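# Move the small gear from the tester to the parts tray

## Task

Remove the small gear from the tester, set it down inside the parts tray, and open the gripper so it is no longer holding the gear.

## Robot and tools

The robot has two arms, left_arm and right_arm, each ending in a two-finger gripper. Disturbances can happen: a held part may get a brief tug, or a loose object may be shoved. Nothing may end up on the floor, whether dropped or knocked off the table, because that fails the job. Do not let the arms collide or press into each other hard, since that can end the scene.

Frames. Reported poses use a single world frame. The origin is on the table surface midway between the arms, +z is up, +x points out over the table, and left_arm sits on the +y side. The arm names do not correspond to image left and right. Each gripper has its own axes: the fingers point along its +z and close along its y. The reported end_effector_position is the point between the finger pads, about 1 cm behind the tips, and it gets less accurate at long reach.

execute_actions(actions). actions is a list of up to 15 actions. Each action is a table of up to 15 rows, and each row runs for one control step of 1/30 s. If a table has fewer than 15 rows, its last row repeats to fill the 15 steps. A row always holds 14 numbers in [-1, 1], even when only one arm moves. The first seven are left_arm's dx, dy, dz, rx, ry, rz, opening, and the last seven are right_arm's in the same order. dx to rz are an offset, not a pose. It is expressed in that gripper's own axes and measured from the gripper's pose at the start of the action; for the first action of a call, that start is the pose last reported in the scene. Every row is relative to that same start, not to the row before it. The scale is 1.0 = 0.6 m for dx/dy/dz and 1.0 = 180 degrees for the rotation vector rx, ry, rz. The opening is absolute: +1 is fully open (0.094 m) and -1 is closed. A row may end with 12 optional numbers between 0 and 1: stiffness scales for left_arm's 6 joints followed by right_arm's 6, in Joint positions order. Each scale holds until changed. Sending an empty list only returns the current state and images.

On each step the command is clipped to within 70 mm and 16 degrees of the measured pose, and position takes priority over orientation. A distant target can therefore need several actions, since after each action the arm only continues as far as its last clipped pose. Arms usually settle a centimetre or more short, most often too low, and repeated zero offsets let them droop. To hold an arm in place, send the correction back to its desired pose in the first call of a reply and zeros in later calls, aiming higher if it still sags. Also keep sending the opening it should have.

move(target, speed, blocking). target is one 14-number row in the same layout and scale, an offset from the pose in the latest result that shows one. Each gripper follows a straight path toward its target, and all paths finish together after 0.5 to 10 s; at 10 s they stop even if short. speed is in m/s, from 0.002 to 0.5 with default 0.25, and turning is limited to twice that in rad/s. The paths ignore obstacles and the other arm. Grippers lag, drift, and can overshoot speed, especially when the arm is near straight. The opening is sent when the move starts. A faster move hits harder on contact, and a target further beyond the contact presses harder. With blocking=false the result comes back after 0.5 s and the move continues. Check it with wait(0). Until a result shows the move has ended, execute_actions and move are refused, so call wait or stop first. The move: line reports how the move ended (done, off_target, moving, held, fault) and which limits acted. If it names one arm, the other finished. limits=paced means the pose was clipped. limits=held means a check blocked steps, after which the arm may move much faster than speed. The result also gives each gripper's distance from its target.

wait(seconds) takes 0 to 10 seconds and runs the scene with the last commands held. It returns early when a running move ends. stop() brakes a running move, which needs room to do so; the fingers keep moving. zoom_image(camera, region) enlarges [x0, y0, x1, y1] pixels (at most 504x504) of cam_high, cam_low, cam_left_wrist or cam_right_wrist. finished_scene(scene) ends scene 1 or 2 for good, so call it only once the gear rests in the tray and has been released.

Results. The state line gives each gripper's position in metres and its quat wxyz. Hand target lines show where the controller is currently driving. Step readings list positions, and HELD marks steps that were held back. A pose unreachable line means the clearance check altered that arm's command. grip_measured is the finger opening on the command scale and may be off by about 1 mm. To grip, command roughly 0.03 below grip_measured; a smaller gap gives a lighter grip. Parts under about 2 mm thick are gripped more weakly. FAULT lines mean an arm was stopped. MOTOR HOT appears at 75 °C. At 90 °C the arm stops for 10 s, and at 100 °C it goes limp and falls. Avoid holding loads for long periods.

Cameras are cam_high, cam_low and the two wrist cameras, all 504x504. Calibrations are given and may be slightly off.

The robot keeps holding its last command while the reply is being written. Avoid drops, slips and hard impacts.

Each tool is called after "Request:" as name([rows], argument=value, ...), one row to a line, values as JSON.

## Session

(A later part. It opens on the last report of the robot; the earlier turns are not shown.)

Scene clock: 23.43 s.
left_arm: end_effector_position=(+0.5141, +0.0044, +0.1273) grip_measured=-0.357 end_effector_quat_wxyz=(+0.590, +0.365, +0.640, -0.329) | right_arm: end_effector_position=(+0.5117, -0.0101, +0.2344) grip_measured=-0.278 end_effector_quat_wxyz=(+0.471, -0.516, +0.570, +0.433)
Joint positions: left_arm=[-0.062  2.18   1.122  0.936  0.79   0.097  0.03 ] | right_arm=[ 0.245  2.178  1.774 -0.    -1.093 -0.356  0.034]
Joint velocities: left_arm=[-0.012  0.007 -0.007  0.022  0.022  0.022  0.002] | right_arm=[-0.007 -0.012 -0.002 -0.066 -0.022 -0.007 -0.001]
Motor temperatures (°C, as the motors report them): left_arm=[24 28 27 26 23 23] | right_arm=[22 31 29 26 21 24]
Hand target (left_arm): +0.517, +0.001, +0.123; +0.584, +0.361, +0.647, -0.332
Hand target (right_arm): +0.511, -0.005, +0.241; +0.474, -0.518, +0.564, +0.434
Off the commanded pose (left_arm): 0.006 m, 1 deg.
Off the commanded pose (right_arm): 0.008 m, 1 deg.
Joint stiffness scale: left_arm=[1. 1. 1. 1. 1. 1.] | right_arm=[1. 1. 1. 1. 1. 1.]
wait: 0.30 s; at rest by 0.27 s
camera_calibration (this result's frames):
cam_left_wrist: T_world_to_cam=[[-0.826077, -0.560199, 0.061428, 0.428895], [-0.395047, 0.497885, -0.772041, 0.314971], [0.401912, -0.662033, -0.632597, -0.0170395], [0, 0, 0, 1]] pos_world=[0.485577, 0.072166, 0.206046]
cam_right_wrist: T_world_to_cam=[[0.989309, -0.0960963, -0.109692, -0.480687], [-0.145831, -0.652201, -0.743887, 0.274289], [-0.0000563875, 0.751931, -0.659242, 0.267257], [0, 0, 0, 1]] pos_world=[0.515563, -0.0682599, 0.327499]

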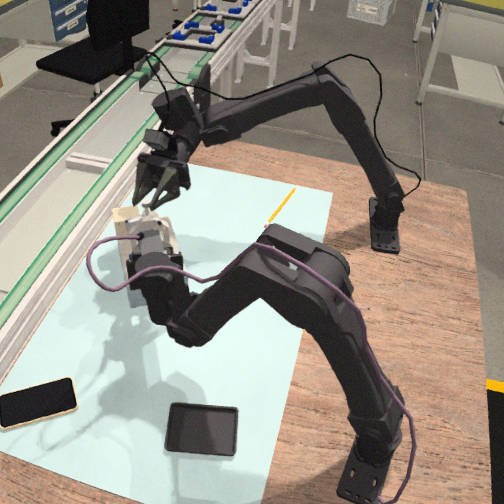

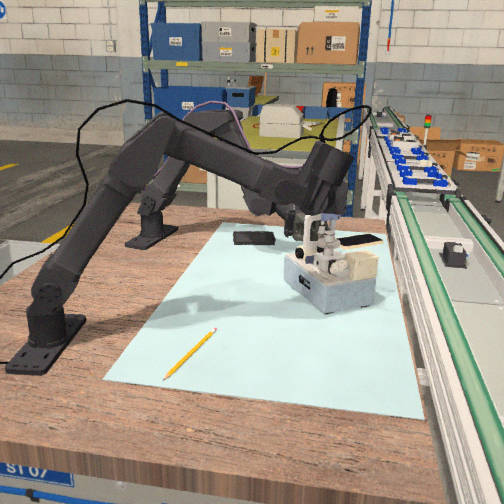

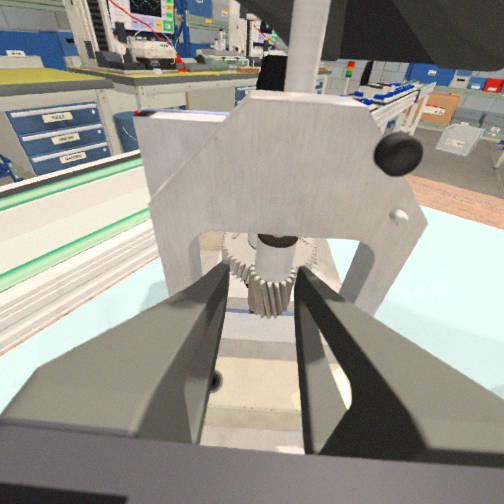

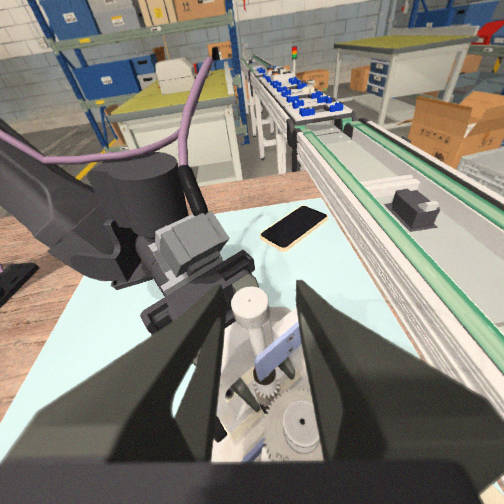

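Request:
execute_actions([
  [[0.0056,0.0001,0.0092,-0.0004,0.0036,-0.0057,-0.36,-0.0123,0.0024,0.0073,-0.0016,-0.0027,-0.0032,-0.28],[0.0054,-0.0014,0.010,-0.0004,0.0036,-0.0057,-0.36,-0.0124,0.0043,0.0082,-0.0016,-0.0027,-0.0032,-0.28],[0.0052,-0.0032,0.0109,-0.0004,0.0036,-0.0057,-0.36,-0.0126,0.0067,0.0093,-0.0016,-0.0027,-0.0032,-0.28],[0.005,-0.0047,0.0116,-0.0004,0.0036,-0.0057,-0.36,-0.0127,0.0086,0.0101,-0.0016,-0.0027,-0.0032,-0.28],[0.0048,-0.0058,0.0121,-0.0004,0.0036,-0.0057,-0.36,-0.0128,0.010,0.0108,-0.0016,-0.0027,-0.0032,-0.28],[0.0048,-0.0062,0.0123,-0.0004,0.0036,-0.0057,-0.36,-0.0128,0.0105,0.011,-0.0016,-0.0027,-0.0032,-0.32],[0.0048,-0.0062,0.0123,-0.0004,0.0036,-0.0057,-0.36,-0.0128,0.0105,0.011,-0.0016,-0.0027,-0.0032,-0.36],[0.0048,-0.0062,0.0123,-0.0004,0.0036,-0.0057,-0.36,-0.0128,0.0105,0.011,-0.0016,-0.0027,-0.0032,-0.40],[0.0048,-0.0062,0.0123,-0.0004,0.0036,-0.0057,-0.39,-0.0128,0.0105,0.011,-0.0016,-0.0027,-0.0032,-0.44],[0.0048,-0.0062,0.0123,-0.0004,0.0036,-0.0057,-0.42,-0.0128,0.0105,0.011,-0.0016,-0.0027,-0.0032,-0.47],[0.0048,-0.0062,0.0123,-0.0004,0.0036,-0.0057,-0.45,-0.0128,0.0105,0.011,-0.0016,-0.0027,-0.0032,-0.50],[0.0048,-0.0062,0.0123,-0.0004,0.0036,-0.0057,-0.48,-0.0128,0.0105,0.011,-0.0016,-0.0027,-0.0032,-0.53],[0.0048,-0.0062,0.0123,-0.0004,0.0036,-0.0057,-0.50,-0.0128,0.0105,0.011,-0.0016,-0.0027,-0.0032,-0.55],[0.0048,-0.0062,0.0123,-0.0004,0.0036,-0.0057,-0.52,-0.0128,0.0105,0.011,-0.0016,-0.0027,-0.0032,-0.57],[0.0048,-0.0062,0.0123,-0.0004,0.0036,-0.0057,-0.53,-0.0128,0.0105,0.011,-0.0016,-0.0027,-0.0032,-0.58]],
])

Request:
execute_actions(actions=[])

Request:
zoom_image(camera="cam_left_wrist", region=[180, 210, 350, 370])

Request:
zoom_image(camera="cam_right_wrist", region=[190, 240, 350, 400])

Scene clock: 26.93 s.
left_arm: end_effector_position=(+0.5129, -0.0003, +0.1271) grip_measured=-0.521 end_effector_quat_wxyz=(+0.590, +0.365, +0.640, -0.330) | right_arm: end_effector_position=(+0.5104, -0.0061, +0.2358) grip_measured=-0.571 end_effector_quat_wxyz=(+0.473, -0.516, +0.567, +0.433)
Joint positions: left_arm=[-0.073  2.18   1.122  0.936  0.779  0.093  0.023] | right_arm=[ 0.253  2.178  1.774  0.012 -1.088 -0.348  0.02 ]
Joint velocities: left_arm=[-0.007  0.002 -0.002  0.007 -0.007  0.022 -0.013] | right_arm=[ 0.012 -0.012 -0.007  0.081 -0.037 -0.022 -0.013]
Motor temperatures (°C, as the motors report them): left_arm=[24 30 27 26 23 23] | right_arm=[22 32 30 26 21 24]
Hand target (left_arm): +0.515, -0.004, +0.124; +0.584, +0.361, +0.647, -0.332
Hand target (right_arm): +0.506, -0.002, +0.241; +0.474, -0.518, +0.564, +0.434
Off the commanded pose (left_arm): 0.005 m, 1 deg.
Off the commanded pose (right_arm): 0.008 m, 0 deg.
Joint stiffness scale: left_arm=[1. 1. 1. 1. 1. 1.] | right_arm=[1. 1. 1. 1. 1. 1.]
Step readings (end_effector_position):
0: left_arm (+0.5142, +0.0044, +0.1272) | right_arm (+0.5118, -0.0102, +0.2343)
1: left_arm (+0.5142, +0.0044, +0.1272) | right_arm (+0.5118, -0.0102, +0.2343)
2: left_arm (+0.5143, +0.0045, +0.1272) | right_arm (+0.5119, -0.0102, +0.2344)
4: left_arm (+0.5145, +0.0042, +0.1272) | right_arm (+0.5124, -0.0102, +0.2346)
8: left_arm (+0.5135, +0.0013, +0.1271) | right_arm (+0.5124, -0.0087, +0.2353)
15: end_effector_position above
camera_calibration (this result's frames):
cam_left_wrist: T_world_to_cam=[[-0.826008, -0.560031, 0.0638397, 0.425], [-0.396977, 0.497598, -0.771237, 0.317562], [0.40015, -0.662391, -0.633339, -0.0187338], [0, 0, 0, 1]] pos_world=[0.484614, 0.0675858, 0.205919]
cam_right_wrist: T_world_to_cam=[[0.989959, -0.0938053, -0.105744, -0.480093], [-0.141349, -0.650093, -0.746592, 0.276184], [0.0012912, 0.754043, -0.656824, 0.263911], [0, 0, 0, 1]] pos_world=[0.51397, -0.0644899, 0.328773]

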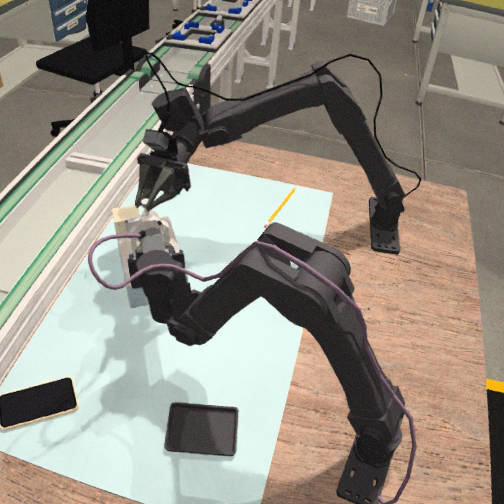

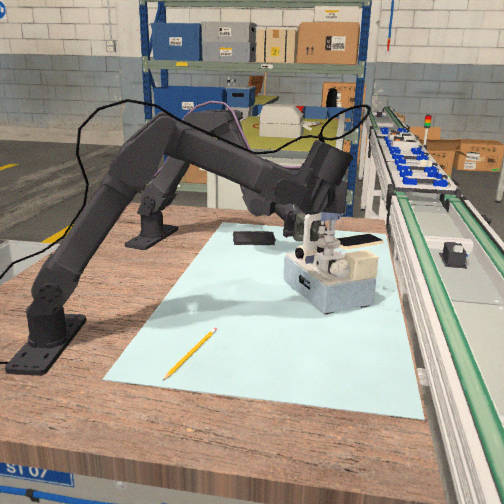

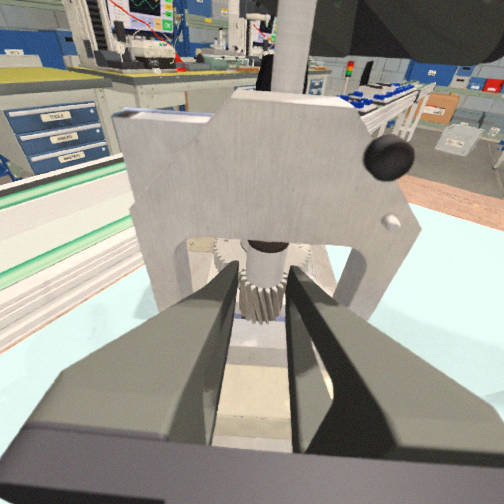

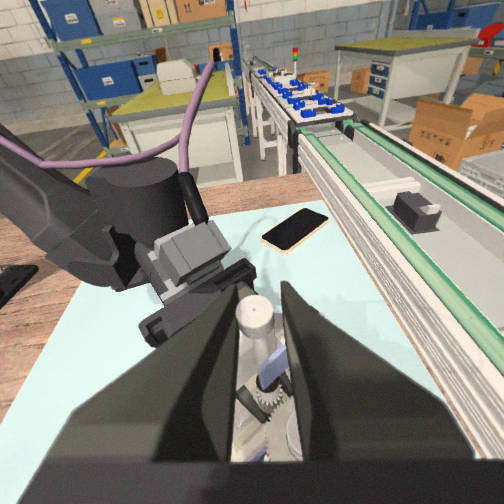

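Scene clock: 26.93 s.
left_arm: end_effector_position=(+0.5129, -0.0003, +0.1271) grip_measured=-0.521 end_effector_quat_wxyz=(+0.590, +0.365, +0.640, -0.330) | right_arm: end_effector_position=(+0.5104, -0.0061, +0.2358) grip_measured=-0.571 end_effector_quat_wxyz=(+0.473, -0.516, +0.567, +0.433)
Joint positions: left_arm=[-0.073  2.18   1.122  0.936  0.779  0.093  0.023] | right_arm=[ 0.253  2.178  1.774  0.012 -1.088 -0.348  0.02 ]
Joint velocities: left_arm=[-0.007  0.002 -0.002  0.007 -0.007  0.022 -0.013] | right_arm=[ 0.012 -0.012 -0.007  0.081 -0.037 -0.022 -0.013]
Motor temperatures (°C, as the motors report them): left_arm=[24 30 27 26 23 23] | right_arm=[22 32 30 26 21 24]
Hand target (left_arm): +0.515, -0.004, +0.124; +0.584, +0.361, +0.647, -0.332
Hand target (right_arm): +0.506, -0.002, +0.241; +0.474, -0.518, +0.564, +0.434
Off the commanded pose (left_arm): 0.005 m, 1 deg.
Off the commanded pose (right_arm): 0.008 m, 0 deg.
Joint stiffness scale: left_arm=[1. 1. 1. 1. 1. 1.] | right_arm=[1. 1. 1. 1. 1. 1.]
camera_calibration (this result's frames):
cam_left_wrist: T_world_to_cam=[[-0.826008, -0.560031, 0.0638397, 0.425], [-0.396977, 0.497598, -0.771237, 0.317562], [0.40015, -0.662391, -0.633339, -0.0187338], [0, 0, 0, 1]] pos_world=[0.484614, 0.0675858, 0.205919]
cam_right_wrist: T_world_to_cam=[[0.989959, -0.0938053, -0.105744, -0.480093], [-0.141349, -0.650093, -0.746592, 0.276184], [0.0012912, 0.754043, -0.656824, 0.263911], [0, 0, 0, 1]] pos_world=[0.51397, -0.0644899, 0.328773]

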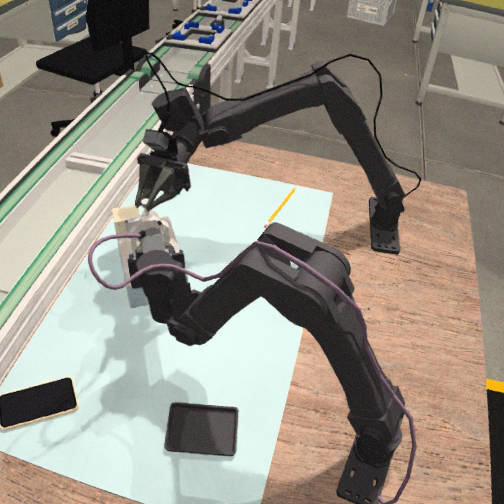

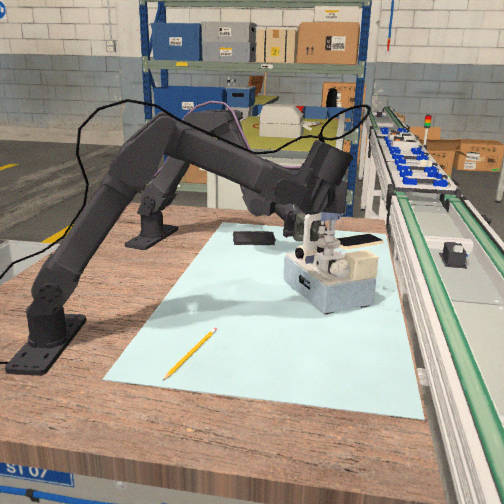

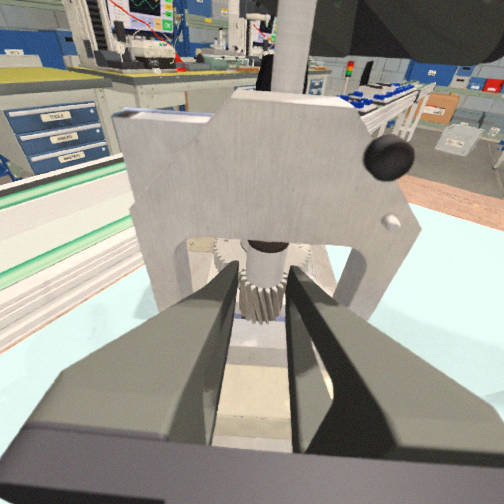

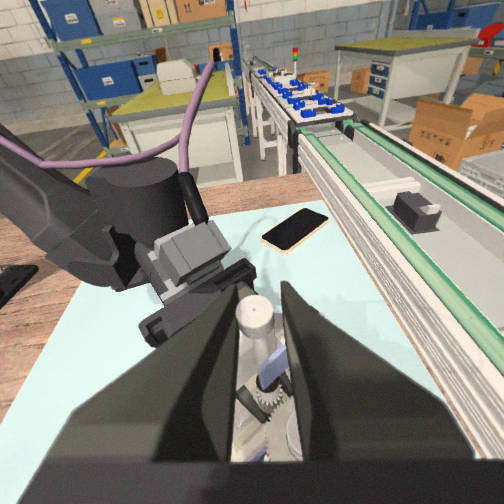

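Region (180, 210, 350, 370) of cam_left_wrist's 504x504 image, scaled by 2.965, with more detail than that image has; it fills the top 474 rows of this view, and the rest is white.

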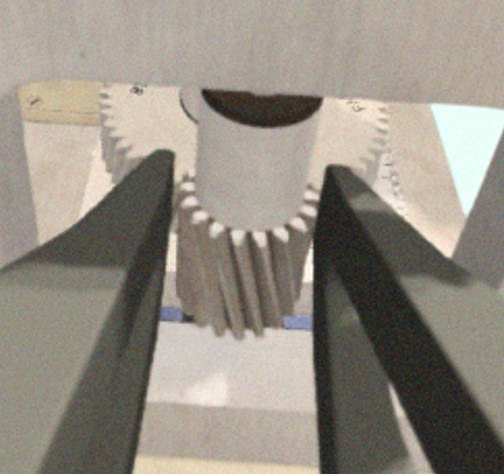

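Region (190, 240, 350, 400) of cam_right_wrist's 504x504 image, scaled by 3.150, with more detail than that image has.

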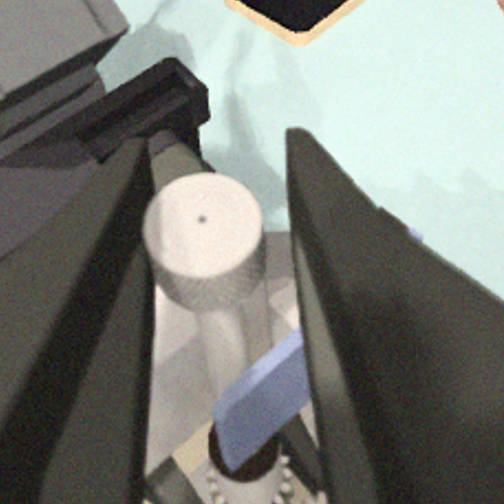

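Request:
execute_actions([
  [[0.005,-0.0003,0.006,-0.0004,0.0036,-0.0057,-0.55,-0.0093,0.0077,0.0045,0,-0.002,-0.002,-0.605],[0.005,-0.0003,0.0055,-0.0004,0.0036,-0.0057,-0.57,-0.0093,0.0075,0.004,0,-0.002,-0.002,-0.63],[0.005,-0.0003,0.005,-0.0004,0.0036,-0.0057,-0.59,-0.0093,0.007,0.0035,0,-0.002,-0.002,-0.65],[0.005,-0.0003,0.0045,-0.0004,0.0036,-0.0057,-0.605,-0.0093,0.0065,0.003,0,-0.002,-0.002,-0.67],[0.005,-0.0003,0.004,-0.0004,0.0036,-0.0057,-0.62,-0.0093,0.006,0.0025,0,-0.002,-0.002,-0.69],[0.005,-0.0003,0.0035,-0.0004,0.0036,-0.0057,-0.635,-0.0093,0.0055,0.002,0,-0.002,-0.002,-0.705],[0.005,-0.0003,0.0033,-0.0004,0.0036,-0.0057,-0.65,-0.0093,0.005,0.0015,0,-0.002,-0.002,-0.72],[0.005,-0.0003,0.0033,-0.0004,0.0036,-0.0057,-0.66,-0.0093,0.005,0.001,0,-0.002,-0.002,-0.735],[0.004,-0.0003,0.0033,-0.0004,0.003,-0.005,-0.665,-0.011,0.005,0.0,0.0005,-0.002,-0.003,-0.745],[0.002,-0.0003,0.003,-0.0004,0.0025,-0.004,-0.665,-0.0148,0.005,-0.001,0.001,-0.002,-0.005,-0.745],[0.0,-0.0003,0.0025,-0.0004,0.002,-0.003,-0.665,-0.0213,0.005,-0.0021,0.0014,-0.003,-0.0076,-0.745],[-0.003,-0.0003,0.002,0,0.001,-0.002,-0.665,-0.0295,0.005,-0.0036,0.002,-0.004,-0.0105,-0.745],[-0.006,-0.0003,0.0015,0,0,-0.001,-0.665,-0.0377,0.005,-0.0051,0.0025,-0.005,-0.0135,-0.745],[-0.008,-0.0003,0.001,0,0,0,-0.665,-0.0459,0.005,-0.0065,0.003,-0.006,-0.0164,-0.745],[-0.01,-0.0003,0.001,0,0,0,-0.665,-0.05,0.005,-0.0073,0.0033,-0.0066,-0.018,-0.745]],
])

Scene clock: 30.30 s.
left_arm: end_effector_position=(+0.5132, -0.0001, +0.1271) grip_measured=-0.625 end_effector_quat_wxyz=(+0.589, +0.362, +0.642, -0.331) | right_arm: end_effector_position=(+0.5085, -0.0058, +0.2366) grip_measured=-0.699 end_effector_quat_wxyz=(+0.471, -0.517, +0.567, +0.436)
Joint positions: left_arm=[-0.073  2.18   1.122  0.936  0.777  0.087  0.018] | right_arm=[ 0.254  2.175  1.773  0.008 -1.093 -0.348  0.014]
Joint velocities: left_arm=[-0.012  0.012  0.017 -0.022 -0.051 -0.007  0.   ] | right_arm=[ 0.022 -0.042  0.007 -0.139  0.081 -0.037  0.   ]
Motor temperatures (°C, as the motors report them): left_arm=[24 30 27 27 23 23] | right_arm=[22 34 30 27 21 24]
Hand target (left_arm): +0.513, -0.001, +0.133; +0.590, +0.365, +0.640, -0.330
Hand target (right_arm): +0.507, -0.005, +0.266; +0.494, -0.525, +0.550, +0.422
Off the commanded pose (left_arm): 0.006 m, 0 deg.
Off the commanded pose (right_arm): 0.030 m, 4 deg.
Joint stiffness scale: left_arm=[1. 1. 1. 1. 1. 1.] | right_arm=[1. 1. 1. 1. 1. 1.]
Step readings (end_effector_position):
0: left_arm (+0.5131, -0.0002, +0.1271) | right_arm (+0.5102, -0.0060, +0.2359)
1: left_arm (+0.5131, -0.0002, +0.1271) | right_arm (+0.5100, -0.0060, +0.2360)
2: left_arm (+0.5131, -0.0002, +0.1271) | right_arm (+0.5095, -0.0060, +0.2356)
4: left_arm (+0.5131, -0.0002, +0.1271) | right_arm (+0.5087, -0.0059, +0.2359)
8: left_arm (+0.5132, -0.0001, +0.1271) | right_arm (+0.5086, -0.0059, +0.2359)
15: end_effector_position above
camera_calibration (this result's frames):
cam_left_wrist: T_world_to_cam=[[-0.824476, -0.561534, 0.0701382, 0.423685], [-0.402235, 0.494331, -0.770612, 0.320184], [0.398053, -0.663563, -0.633433, -0.0176591], [0, 0, 0, 1]] pos_world=[0.485136, 0.0679182, 0.205836]
cam_right_wrist: T_world_to_cam=[[0.990092, -0.088076, -0.109362, -0.477314], [-0.140316, -0.65027, -0.746632, 0.27609], [-0.00535431, 0.75458, -0.656186, 0.267461], [0, 0, 0, 1]] pos_world=[0.512757, -0.064327, 0.329442]

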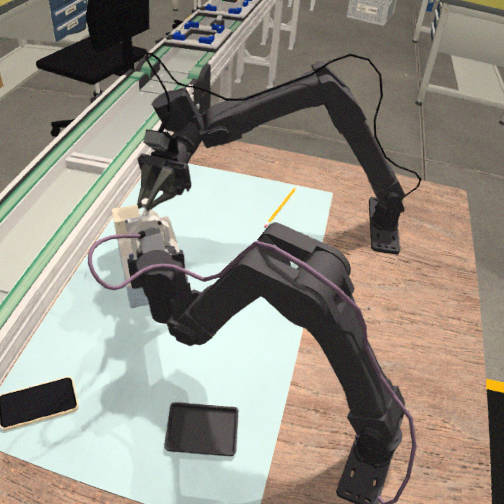

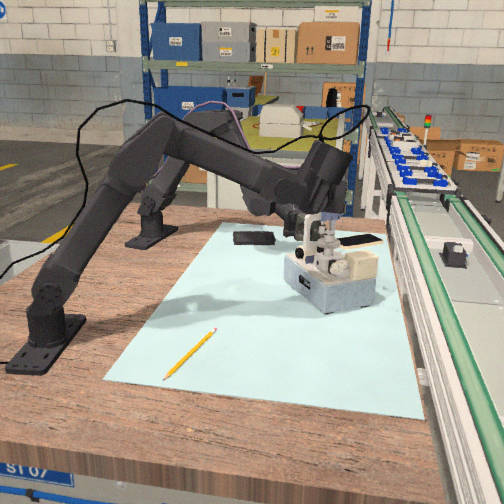

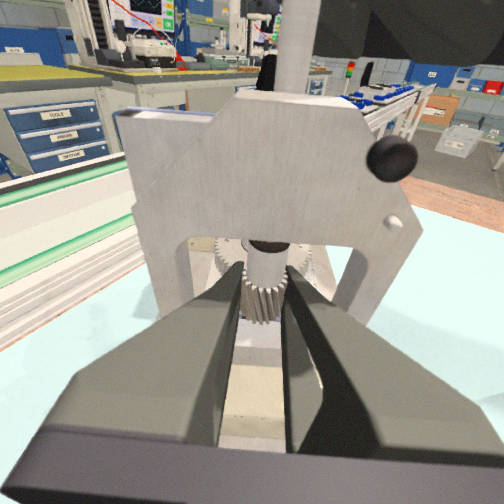

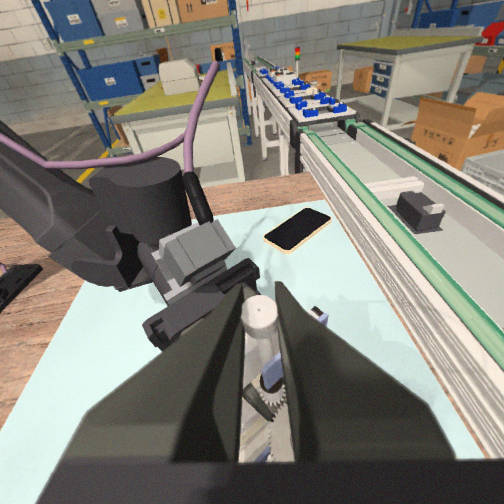

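Request:
execute_actions([
  [[-0.010,0,0.001,0,0,0,-0.665,-0.0542,0.002,-0.009,0.0057,-0.0073,-0.021,-0.745],[-0.0105,0,0.0005,0,0,0,-0.665,-0.0607,0.002,-0.0102,0.006,-0.0082,-0.0234,-0.745],[-0.011,0,0,0,0,0,-0.665,-0.0673,0.002,-0.0114,0.0063,-0.0092,-0.0259,-0.745],[-0.0115,0,0,0,0,0,-0.665,-0.0739,0.002,-0.0126,0.0066,-0.0101,-0.0284,-0.745],[-0.012,0,-0.0005,0,0,0,-0.665,-0.0804,0.002,-0.0138,0.0069,-0.0111,-0.0309,-0.745],[-0.0125,0,-0.0005,0,0,0,-0.665,-0.087,0.002,-0.015,0.0072,-0.012,-0.0334,-0.745],[-0.013,0,-0.001,0,0,0,-0.665,-0.0919,0.002,-0.0159,0.0075,-0.0127,-0.0352,-0.745],[-0.0135,0,-0.001,0,0,0,-0.665,-0.0969,0.002,-0.0168,0.0077,-0.0134,-0.0371,-0.745],[-0.014,0,-0.001,0,0,0,-0.665,-0.1018,0.002,-0.0177,0.0079,-0.0141,-0.0389,-0.745],[-0.014,0,-0.001,0,0,0,-0.665,-0.1051,0.002,-0.0183,0.008,-0.0146,-0.0402,-0.745],[-0.014,0,-0.001,0,0,0,-0.665,-0.1084,0.002,-0.0189,0.0082,-0.0151,-0.0414,-0.745],[-0.014,0,-0.001,0,0,0,-0.665,-0.1116,0.002,-0.0195,0.0084,-0.0155,-0.0427,-0.745],[-0.014,0,-0.001,0,0,0,-0.665,-0.1149,0.002,-0.0201,0.0085,-0.016,-0.044,-0.745],[-0.014,0,-0.001,0,0,0,-0.665,-0.1182,0.002,-0.0207,0.0085,-0.016,-0.044,-0.745],[-0.014,0,-0.001,0,0,0,-0.665,-0.1198,0.002,-0.021,0.0085,-0.016,-0.044,-0.745]],
])

Scene clock: 32.50 s.
left_arm: end_effector_position=(+0.5132, -0.0001, +0.1271) grip_measured=-0.625 end_effector_quat_wxyz=(+0.589, +0.362, +0.642, -0.332) | right_arm: end_effector_position=(+0.5084, -0.0059, +0.2444) grip_measured=-0.699 end_effector_quat_wxyz=(+0.466, -0.518, +0.576, +0.427)
Joint positions: left_arm=[-0.073  2.18   1.122  0.936  0.777  0.087  0.018] | right_arm=[ 0.257  2.164  1.815 -0.085 -1.069 -0.377  0.014]
Joint velocities: left_arm=[-0.007 -0.012  0.002 -0.022  0.051  0.066  0.   ] | right_arm=[-0.007 -0.027  0.11  -0.168 -0.037 -0.037  0.   ]
Motor temperatures (°C, as the motors report them): left_arm=[24 31 27 27 23 23] | right_arm=[22 35 30 27 21 24]
Hand target (left_arm): +0.513, -0.000, +0.135; +0.589, +0.362, +0.642, -0.332
Hand target (right_arm): +0.503, -0.008, +0.307; +0.521, -0.538, +0.524, +0.407
Off the commanded pose (left_arm): 0.008 m, 0 deg.
Off the commanded pose (right_arm): 0.065 m, 9 deg.
Joint stiffness scale: left_arm=[1. 1. 1. 1. 1. 1.] | right_arm=[1. 1. 1. 1. 1. 1.]
Step readings (end_effector_position):
0: left_arm (+0.5132, -0.0001, +0.1271) | right_arm (+0.5084, -0.0058, +0.2366)
1: left_arm (+0.5132, -0.0001, +0.1271) | right_arm (+0.5084, -0.0059, +0.2366)
2: left_arm (+0.5132, -0.0001, +0.1271) | right_arm (+0.5084, -0.0059, +0.2368)
4: left_arm (+0.5132, -0.0001, +0.1271) | right_arm (+0.5084, -0.0059, +0.2372)
8: left_arm (+0.5132, -0.0001, +0.1271) | right_arm (+0.5085, -0.0059, +0.2383)
15: end_effector_position above
camera_calibration (this result's frames):
cam_left_wrist: T_world_to_cam=[[-0.824434, -0.561547, 0.0705168, 0.423615], [-0.402502, 0.494166, -0.770579, 0.320317], [0.397869, -0.663675, -0.633432, -0.0175649], [0, 0, 0, 1]] pos_world=[0.48516, 0.0679328, 0.205831]
cam_right_wrist: T_world_to_cam=[[0.98837, -0.103407, -0.111496, -0.475086], [-0.152064, -0.667216, -0.729178, 0.283448], [0.00100983, 0.737652, -0.67518, 0.273956], [0, 0, 0, 1]] pos_world=[0.512386, -0.0620904, 0.338683]

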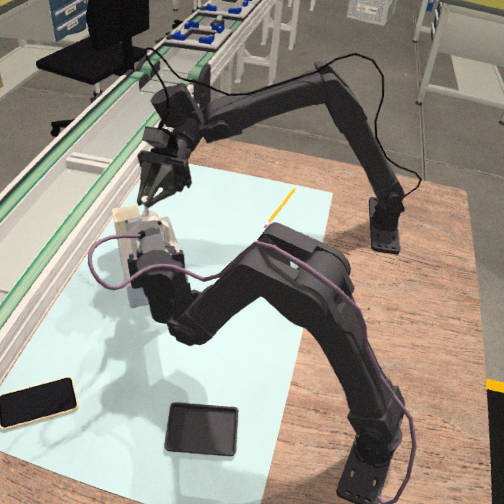

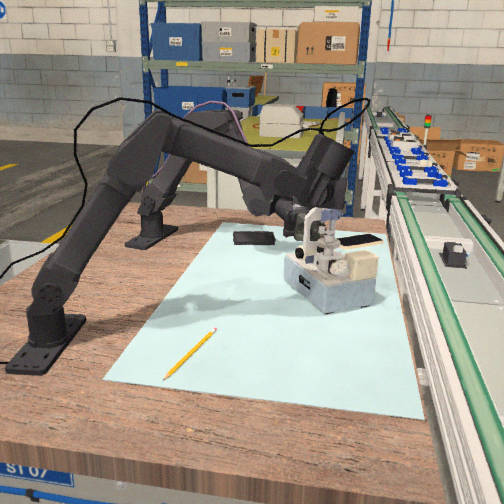

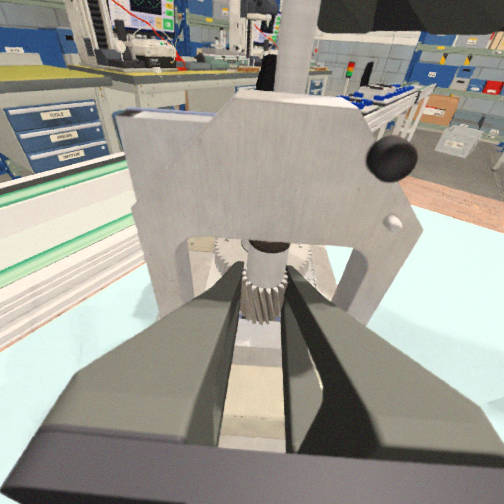

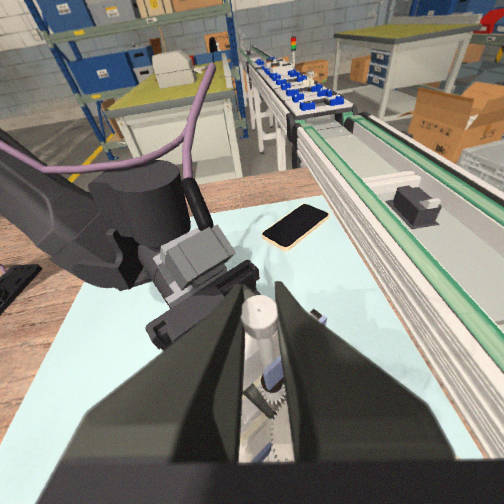

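The rod is rising (0.2359 → 0.2444). Check where it settles.

Request:
execute_actions(actions=[])

Scene clock: 32.60 s.
left_arm: end_effector_position=(+0.5132, -0.0001, +0.1271) grip_measured=-0.625 end_effector_quat_wxyz=(+0.589, +0.362, +0.642, -0.332) | right_arm: end_effector_position=(+0.5083, -0.0060, +0.2463) grip_measured=-0.699 end_effector_quat_wxyz=(+0.465, -0.519, +0.577, +0.426)
Joint positions: left_arm=[-0.073  2.18   1.122  0.936  0.777  0.087  0.018] | right_arm=[ 0.258  2.163  1.822 -0.097 -1.067 -0.38   0.014]
Joint velocities: left_arm=[-0.022  0.022  0.002  0.022 -0.081 -0.051  0.   ] | right_arm=[ 0.012 -0.002  0.012 -0.154  0.007 -0.051 -0.001]
Motor temperatures (°C, as the motors report them): left_arm=[24 31 27 27 23 23] | right_arm=[22 35 30 27 21 24]
Hand target (left_arm): +0.513, -0.000, +0.135; +0.589, +0.362, +0.642, -0.332
Hand target (right_arm): +0.503, -0.008, +0.308; +0.521, -0.538, +0.523, +0.407
Off the commanded pose (left_arm): 0.008 m, 0 deg.
Off the commanded pose (right_arm): 0.063 m, 9 deg.
Joint stiffness scale: left_arm=[1. 1. 1. 1. 1. 1.] | right_arm=[1. 1. 1. 1. 1. 1.]
camera_calibration (this result's frames):
cam_left_wrist: T_world_to_cam=[[-0.824434, -0.561547, 0.0705168, 0.423615], [-0.402502, 0.494166, -0.770579, 0.320317], [0.397869, -0.663675, -0.633432, -0.0175649], [0, 0, 0, 1]] pos_world=[0.48516, 0.0679328, 0.205831]
cam_right_wrist: T_world_to_cam=[[0.988192, -0.105168, -0.111432, -0.474739], [-0.153211, -0.668832, -0.727455, 0.284952], [0.0019752, 0.735937, -0.677047, 0.275242], [0, 0, 0, 1]] pos_world=[0.512247, -0.0619026, 0.34074]

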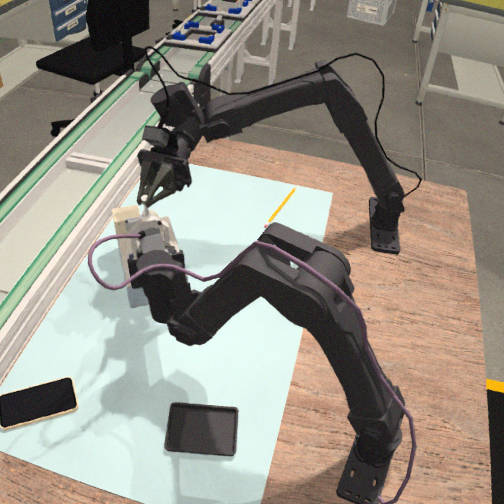

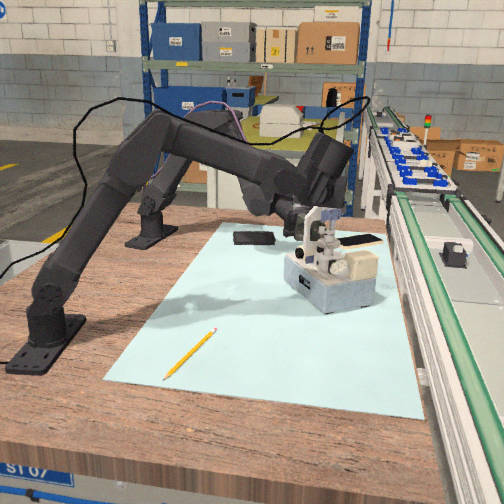

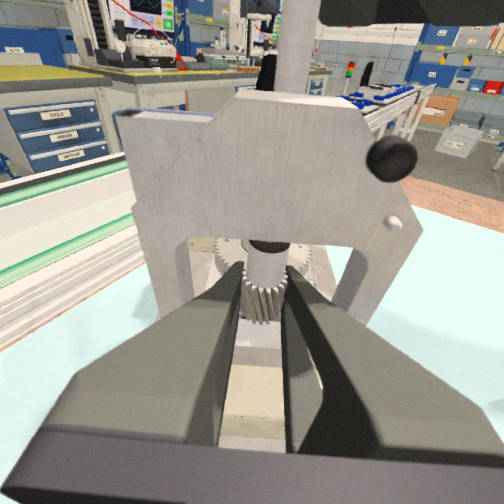

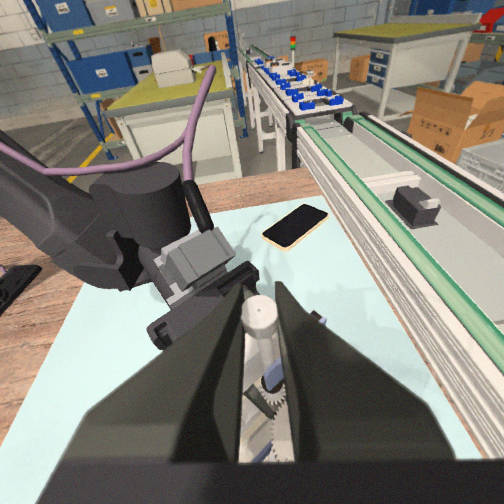

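Request:
execute_actions([
  [[-0.0166,0,-0.0014,0,0,0,-0.665,-0.1044,0.0025,-0.0218,0.0052,-0.0251,-0.0456,-0.745],[-0.0199,0,-0.0017,0,0,0,-0.665,-0.106,0.0025,-0.0222,0.0054,-0.0258,-0.0466,-0.745],[-0.0233,0,-0.002,0,0,0,-0.665,-0.1077,0.0025,-0.0225,0.0056,-0.0265,-0.0476,-0.745],[-0.0266,0,-0.0023,0,0,0,-0.665,-0.1093,0.0025,-0.0228,0.0058,-0.0272,-0.0486,-0.745],[-0.0299,0,-0.0026,0,0,0,-0.665,-0.1109,0.0025,-0.0232,0.006,-0.028,-0.05,-0.745],[-0.0325,0,-0.0028,0,0,0,-0.665,-0.1126,0.0025,-0.0235,0.006,-0.028,-0.05,-0.745],[-0.034,0,-0.003,0,0,0,-0.665,-0.1126,0.0025,-0.0235,0.006,-0.028,-0.05,-0.745],[-0.0349,0,-0.003,0,0,0,-0.665,-0.1126,0.0025,-0.0235,0.006,-0.028,-0.05,-0.745],[-0.0349,0,-0.003,0,0,0,-0.665,-0.1126,0.0025,-0.0235,0.006,-0.028,-0.05,-0.745],[-0.034,0,-0.003,0,0,0,-0.665,-0.1126,0.0025,-0.0235,0.006,-0.028,-0.05,-0.745],[-0.033,0,-0.0029,0,0,0,-0.665,-0.1126,0.0025,-0.0235,0.006,-0.028,-0.05,-0.745],[-0.032,0,-0.0028,0,0,0,-0.665,-0.1126,0.0025,-0.0235,0.006,-0.028,-0.05,-0.745],[-0.031,0,-0.0027,0,0,0,-0.665,-0.1126,0.0025,-0.0235,0.006,-0.028,-0.05,-0.745]],
])

Scene clock: 36.20 s.
left_arm: end_effector_position=(+0.5121, +0.0007, +0.1345) grip_measured=-0.625 end_effector_quat_wxyz=(+0.583, +0.360, +0.649, -0.332) | right_arm: end_effector_position=(+0.5082, -0.0060, +0.2475) grip_measured=-0.699 end_effector_quat_wxyz=(+0.466, -0.519, +0.579, +0.423)
Joint positions: left_arm=[-0.073  2.146  1.122  0.884  0.773  0.087  0.018] | right_arm=[ 0.259  2.159  1.824 -0.106 -1.06  -0.384  0.014]
Joint velocities: left_arm=[ 0.007 -0.022 -0.012  0.037 -0.037 -0.037 -0.001] | right_arm=[ 0.017 -0.002 -0.002  0.022 -0.007 -0.022 -0.   ]
Motor temperatures (°C, as the motors report them): left_arm=[24 33 27 27 23 23] | right_arm=[22 39 31 28 21 24]
Hand target (left_arm): +0.513, -0.000, +0.146; +0.589, +0.362, +0.642, -0.332
Hand target (right_arm): +0.502, -0.008, +0.313; +0.526, -0.540, +0.518, +0.403
Off the commanded pose (left_arm): 0.011 m, 1 deg.
Off the commanded pose (right_arm): 0.068 m, 10 deg.
Joint stiffness scale: left_arm=[1. 1. 1. 1. 1. 1.] | right_arm=[1. 1. 1. 1. 1. 1.]
Step readings (end_effector_position):
0: left_arm (+0.5132, -0.0001, +0.1271) | right_arm (+0.5084, -0.0061, +0.2463)
1: left_arm (+0.5131, -0.0001, +0.1275) | right_arm (+0.5084, -0.0061, +0.2462)
2: left_arm (+0.5131, -0.0000, +0.1277) | right_arm (+0.5085, -0.0061, +0.2462)
4: left_arm (+0.5129, +0.0001, +0.1285) | right_arm (+0.5085, -0.0061, +0.2462)
8: left_arm (+0.5124, +0.0006, +0.1312) | right_arm (+0.5082, -0.0059, +0.2466)
15: end_effector_position above
camera_calibration (this result's frames):
cam_left_wrist: T_world_to_cam=[[-0.820805, -0.565335, 0.0817029, 0.419313], [-0.417497, 0.496139, -0.761277, 0.33166], [0.389841, -0.658971, -0.643259, -0.0064463], [0, 0, 0, 1]] pos_world=[0.485155, 0.0682552, 0.21408]
cam_right_wrist: T_world_to_cam=[[0.988029, -0.109773, -0.108389, -0.47521], [-0.154115, -0.671158, -0.725118, 0.285659], [0.00685185, 0.733142, -0.680041, 0.274266], [0, 0, 0, 1]] pos_world=[0.511666, -0.0615193, 0.342141]

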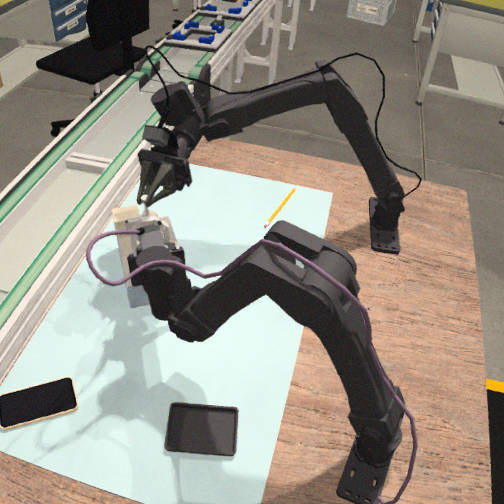

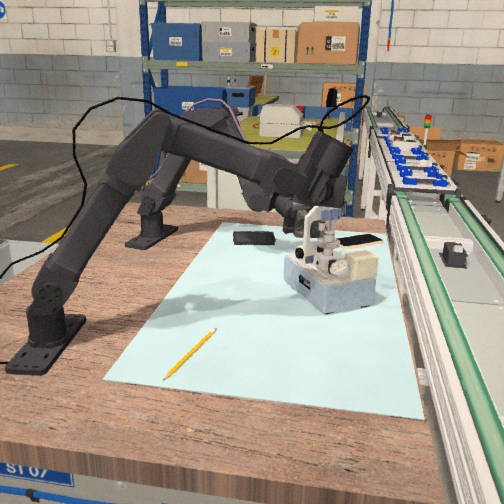

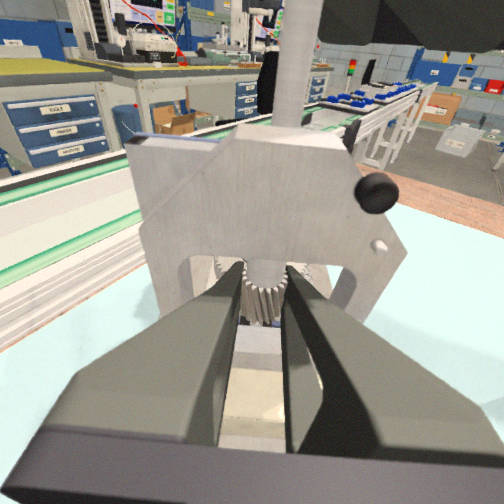

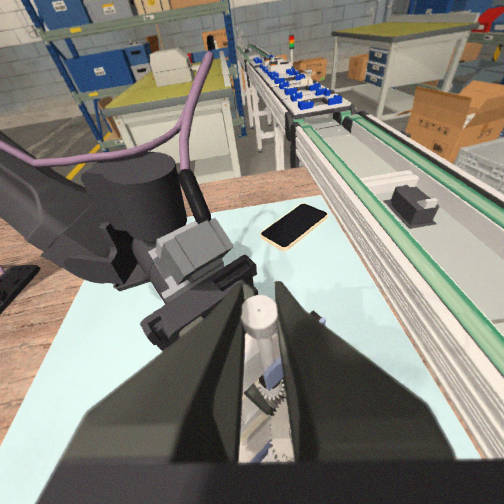

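Request:
zoom_image(camera="cam_low", region=[290, 190, 360, 270])

Request:
zoom_image(camera="cam_right_wrist", region=[220, 280, 320, 440])

Request:
execute_actions(actions=[])

Region (290, 190, 360, 270) of cam_low's 504x504 image, scaled by 6.300, with more detail than that image has; it fills the left 441 columns of this view, and the rest is white.

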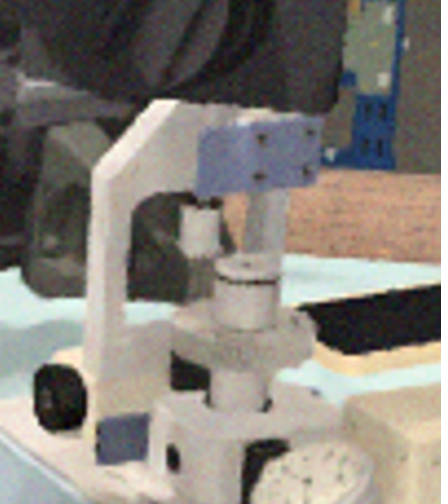

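Region (220, 280, 320, 440) of cam_right_wrist's 504x504 image, scaled by 3.150, with more detail than that image has; it fills the left 315 columns of this view, and the rest is white.

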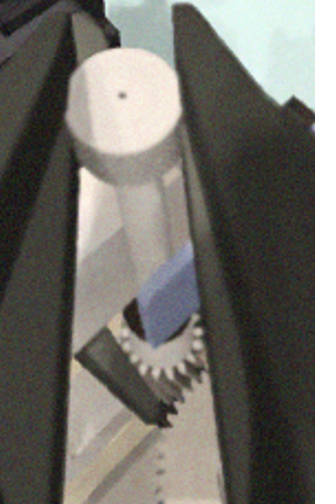

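Scene clock: 36.50 s.
left_arm: end_effector_position=(+0.5121, +0.0007, +0.1345) grip_measured=-0.625 end_effector_quat_wxyz=(+0.583, +0.360, +0.649, -0.332) | right_arm: end_effector_position=(+0.5082, -0.0060, +0.2475) grip_measured=-0.699 end_effector_quat_wxyz=(+0.466, -0.519, +0.579, +0.423)
Joint positions: left_arm=[-0.073  2.146  1.122  0.884  0.773  0.087  0.018] | right_arm=[ 0.259  2.159  1.824 -0.106 -1.06  -0.384  0.014]
Joint velocities: left_arm=[-0.007 -0.007 -0.032 -0.051 -0.007  0.051 -0.   ] | right_arm=[ 0.017  0.002 -0.002 -0.051 -0.066  0.022 -0.   ]
Motor temperatures (°C, as the motors report them): left_arm=[24 33 27 27 23 23] | right_arm=[22 39 31 28 21 24]
Hand target (left_arm): +0.513, -0.000, +0.146; +0.589, +0.362, +0.642, -0.332
Hand target (right_arm): +0.502, -0.008, +0.313; +0.526, -0.540, +0.518, +0.403
Off the commanded pose (left_arm): 0.011 m, 1 deg.
Off the commanded pose (right_arm): 0.068 m, 10 deg.
Joint stiffness scale: left_arm=[1. 1. 1. 1. 1. 1.] | right_arm=[1. 1. 1. 1. 1. 1.]
camera_calibration (this result's frames):
cam_left_wrist: T_world_to_cam=[[-0.820805, -0.565335, 0.0817029, 0.419313], [-0.417497, 0.496139, -0.761277, 0.33166], [0.389841, -0.658971, -0.643259, -0.0064463], [0, 0, 0, 1]] pos_world=[0.485155, 0.0682552, 0.21408]
cam_right_wrist: T_world_to_cam=[[0.988029, -0.109773, -0.108389, -0.47521], [-0.154115, -0.671158, -0.725118, 0.285659], [0.00685185, 0.733142, -0.680041, 0.274266], [0, 0, 0, 1]] pos_world=[0.511666, -0.0615193, 0.342141]

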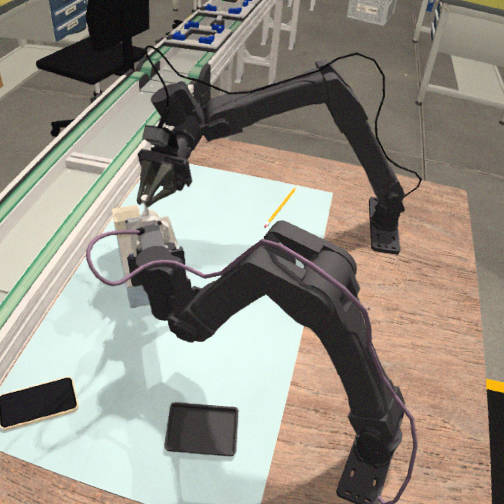

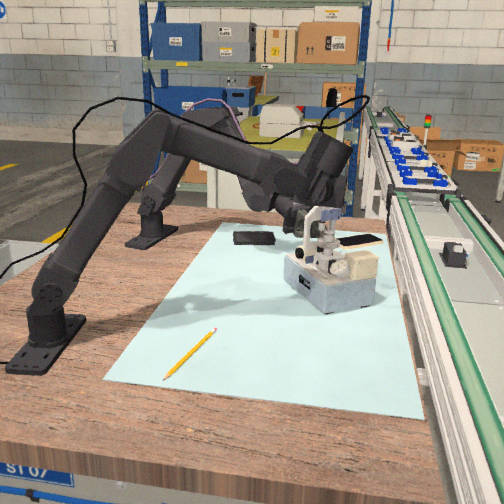

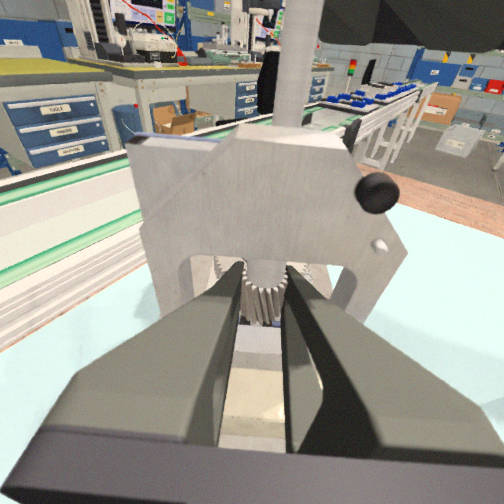

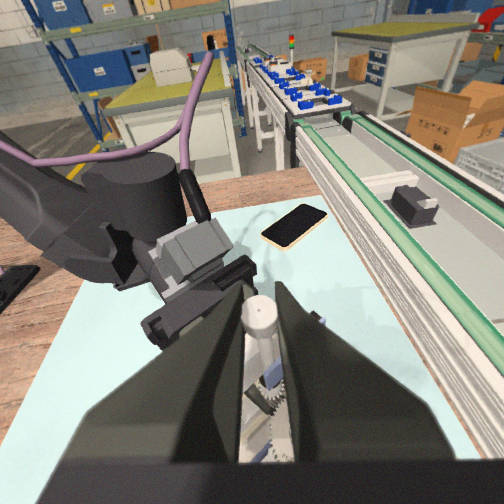

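Request:
zoom_image(camera="cam_low", region=[308, 205, 340, 245])

Region (308, 205, 340, 245) of cam_low's 504x504 image, scaled by 12.600, with more detail than that image has; it fills the left 403 columns of this view, and the rest is white.

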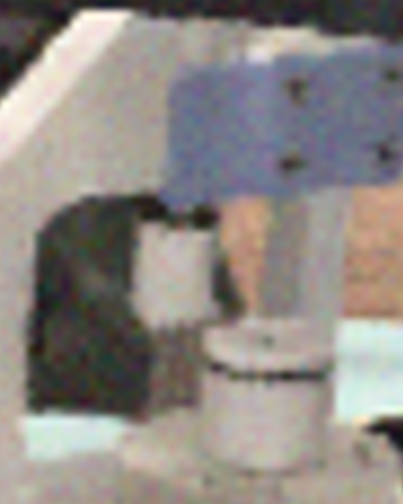

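Request:
execute_actions([
  [[-0.0186,0.0007,0.0,0.0008,-0.0046,0.0037,-0.665,-0.111,0.0014,-0.024,0.0045,-0.0278,-0.0495,-0.745],[-0.0184,0.0008,-0.0004,0.0008,-0.0046,0.0037,-0.665,-0.112,0.0004,-0.0236,0.0044,-0.0276,-0.049,-0.745],[-0.0182,0.001,-0.0008,0.0008,-0.0046,0.0037,-0.665,-0.113,-0.0006,-0.0233,0.0043,-0.0274,-0.0484,-0.745],[-0.018,0.0012,-0.0014,0.0008,-0.0046,0.0037,-0.665,-0.1138,-0.0016,-0.023,0.0043,-0.0272,-0.0478,-0.745],[-0.0178,0.0014,-0.002,0.0008,-0.0046,0.0037,-0.665,-0.1145,-0.0026,-0.0226,0.0042,-0.027,-0.0472,-0.745],[-0.0176,0.0016,-0.0028,0.0008,-0.0046,0.0037,-0.665,-0.115,-0.0036,-0.0222,0.0041,-0.0267,-0.0466,-0.745],[-0.0174,0.0018,-0.0036,0.0008,-0.0046,0.0037,-0.665,-0.115,-0.0045,-0.0218,0.004,-0.0265,-0.046,-0.745],[-0.0172,0.002,-0.0045,0.0008,-0.0046,0.0037,-0.665,-0.115,-0.0053,-0.0214,0.004,-0.0263,-0.0456,-0.745],[-0.017,0.0022,-0.0055,0.0008,-0.0046,0.0037,-0.665,-0.115,-0.0053,-0.0214,0.004,-0.0263,-0.0456,-0.745],[-0.0167,0.0024,-0.0065,0.0008,-0.0046,0.0037,-0.665,-0.115,-0.0053,-0.0214,0.004,-0.0263,-0.0456,-0.745],[-0.0164,0.0025,-0.0075,0.0008,-0.0046,0.0037,-0.665,-0.115,-0.0053,-0.0214,0.004,-0.0263,-0.0456,-0.745],[-0.0161,0.0025,-0.0085,0.0008,-0.0046,0.0037,-0.665,-0.115,-0.0053,-0.0214,0.004,-0.0263,-0.0456,-0.745],[-0.0158,0.0025,-0.0095,0.0008,-0.0046,0.0037,-0.665,-0.115,-0.0053,-0.0214,0.004,-0.0263,-0.0456,-0.745],[-0.0156,0.0025,-0.0105,0.0008,-0.0046,0.0037,-0.665,-0.115,-0.0053,-0.0214,0.004,-0.0263,-0.0456,-0.745],[-0.0155,0.0025,-0.011,0.0008,-0.0046,0.0037,-0.665,-0.115,-0.0053,-0.0214,0.004,-0.0263,-0.0456,-0.745]],
])

Scene clock: 46.73 s.
left_arm: end_effector_position=(+0.5119, +0.0006, +0.1345) grip_measured=-0.625 end_effector_quat_wxyz=(+0.583, +0.360, +0.648, -0.332) | right_arm: end_effector_position=(+0.5083, -0.0061, +0.2552) grip_measured=-0.699 end_effector_quat_wxyz=(+0.460, -0.520, +0.584, +0.422)
Joint positions: left_arm=[-0.073  2.146  1.122  0.884  0.774  0.087  0.018] | right_arm=[ 0.259  2.162  1.877 -0.184 -1.056 -0.4    0.014]
Joint velocities: left_arm=[ 0.027  0.012 -0.002 -0.007 -0.051  0.037 -0.001] | right_arm=[-0.027  0.002  0.017 -0.051 -0.051 -0.007  0.001]
Motor temperatures (°C, as the motors report them): left_arm=[24 36 27 27 23 23] | right_arm=[22 46 34 29 21 24]
Hand target (left_arm): +0.510, +0.006, +0.144; +0.589, +0.362, +0.642, -0.332
Hand target (right_arm): +0.506, -0.008, +0.316; +0.520, -0.540, +0.524, +0.404
Off the commanded pose (left_arm): 0.012 m, 1 deg.
Off the commanded pose (right_arm): 0.062 m, 10 deg.
Joint stiffness scale: left_arm=[1. 1. 1. 1. 1. 1.] | right_arm=[1. 1. 1. 1. 1. 1.]
Step readings (end_effector_position):
0: left_arm (+0.5121, +0.0007, +0.1345) | right_arm (+0.5082, -0.0060, +0.2475)
1: left_arm (+0.5121, +0.0007, +0.1345) | right_arm (+0.5082, -0.0060, +0.2477)
2: left_arm (+0.5121, +0.0007, +0.1345) | right_arm (+0.5082, -0.0060, +0.2481)
4: left_arm (+0.5121, +0.0007, +0.1345) | right_arm (+0.5083, -0.0061, +0.2499)
8: left_arm (+0.5121, +0.0007, +0.1345) | right_arm (+0.5082, -0.0061, +0.2549)
15: end_effector_position above
camera_calibration (this result's frames):
cam_left_wrist: T_world_to_cam=[[-0.821654, -0.564078, 0.0818616, 0.419454], [-0.416786, 0.496612, -0.761358, 0.331302], [0.388811, -0.659691, -0.643143, -0.00592204], [0, 0, 0, 1]] pos_world=[0.485031, 0.0681693, 0.214094]
cam_right_wrist: T_world_to_cam=[[0.987008, -0.110436, -0.116696, -0.471766], [-0.160667, -0.680755, -0.714674, 0.291866], [-0.000515905, 0.724138, -0.689655, 0.285771], [0, 0, 0, 1]] pos_world=[0.512678, -0.0603483, 0.350619]

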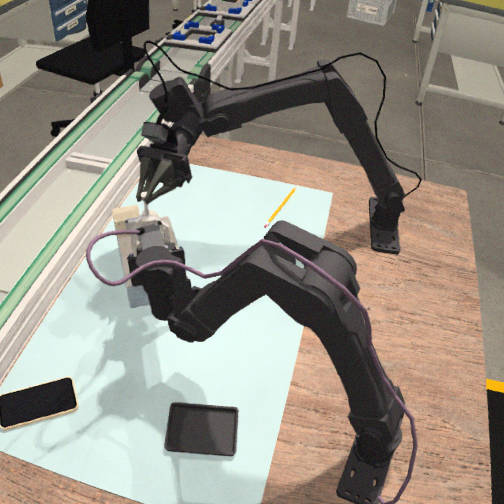

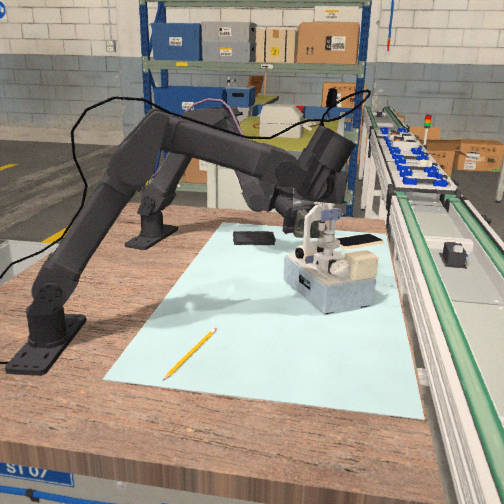

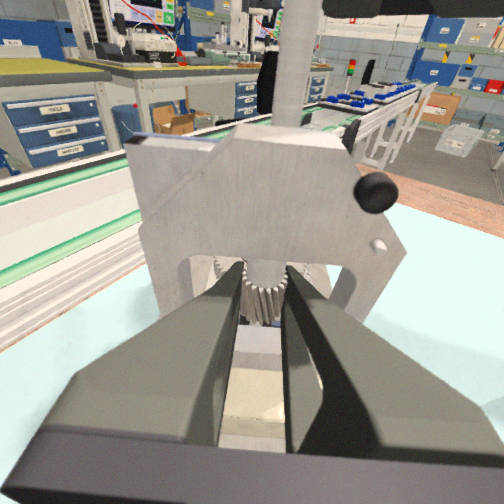

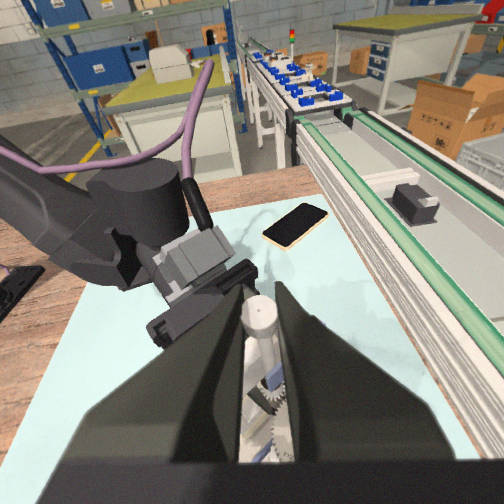

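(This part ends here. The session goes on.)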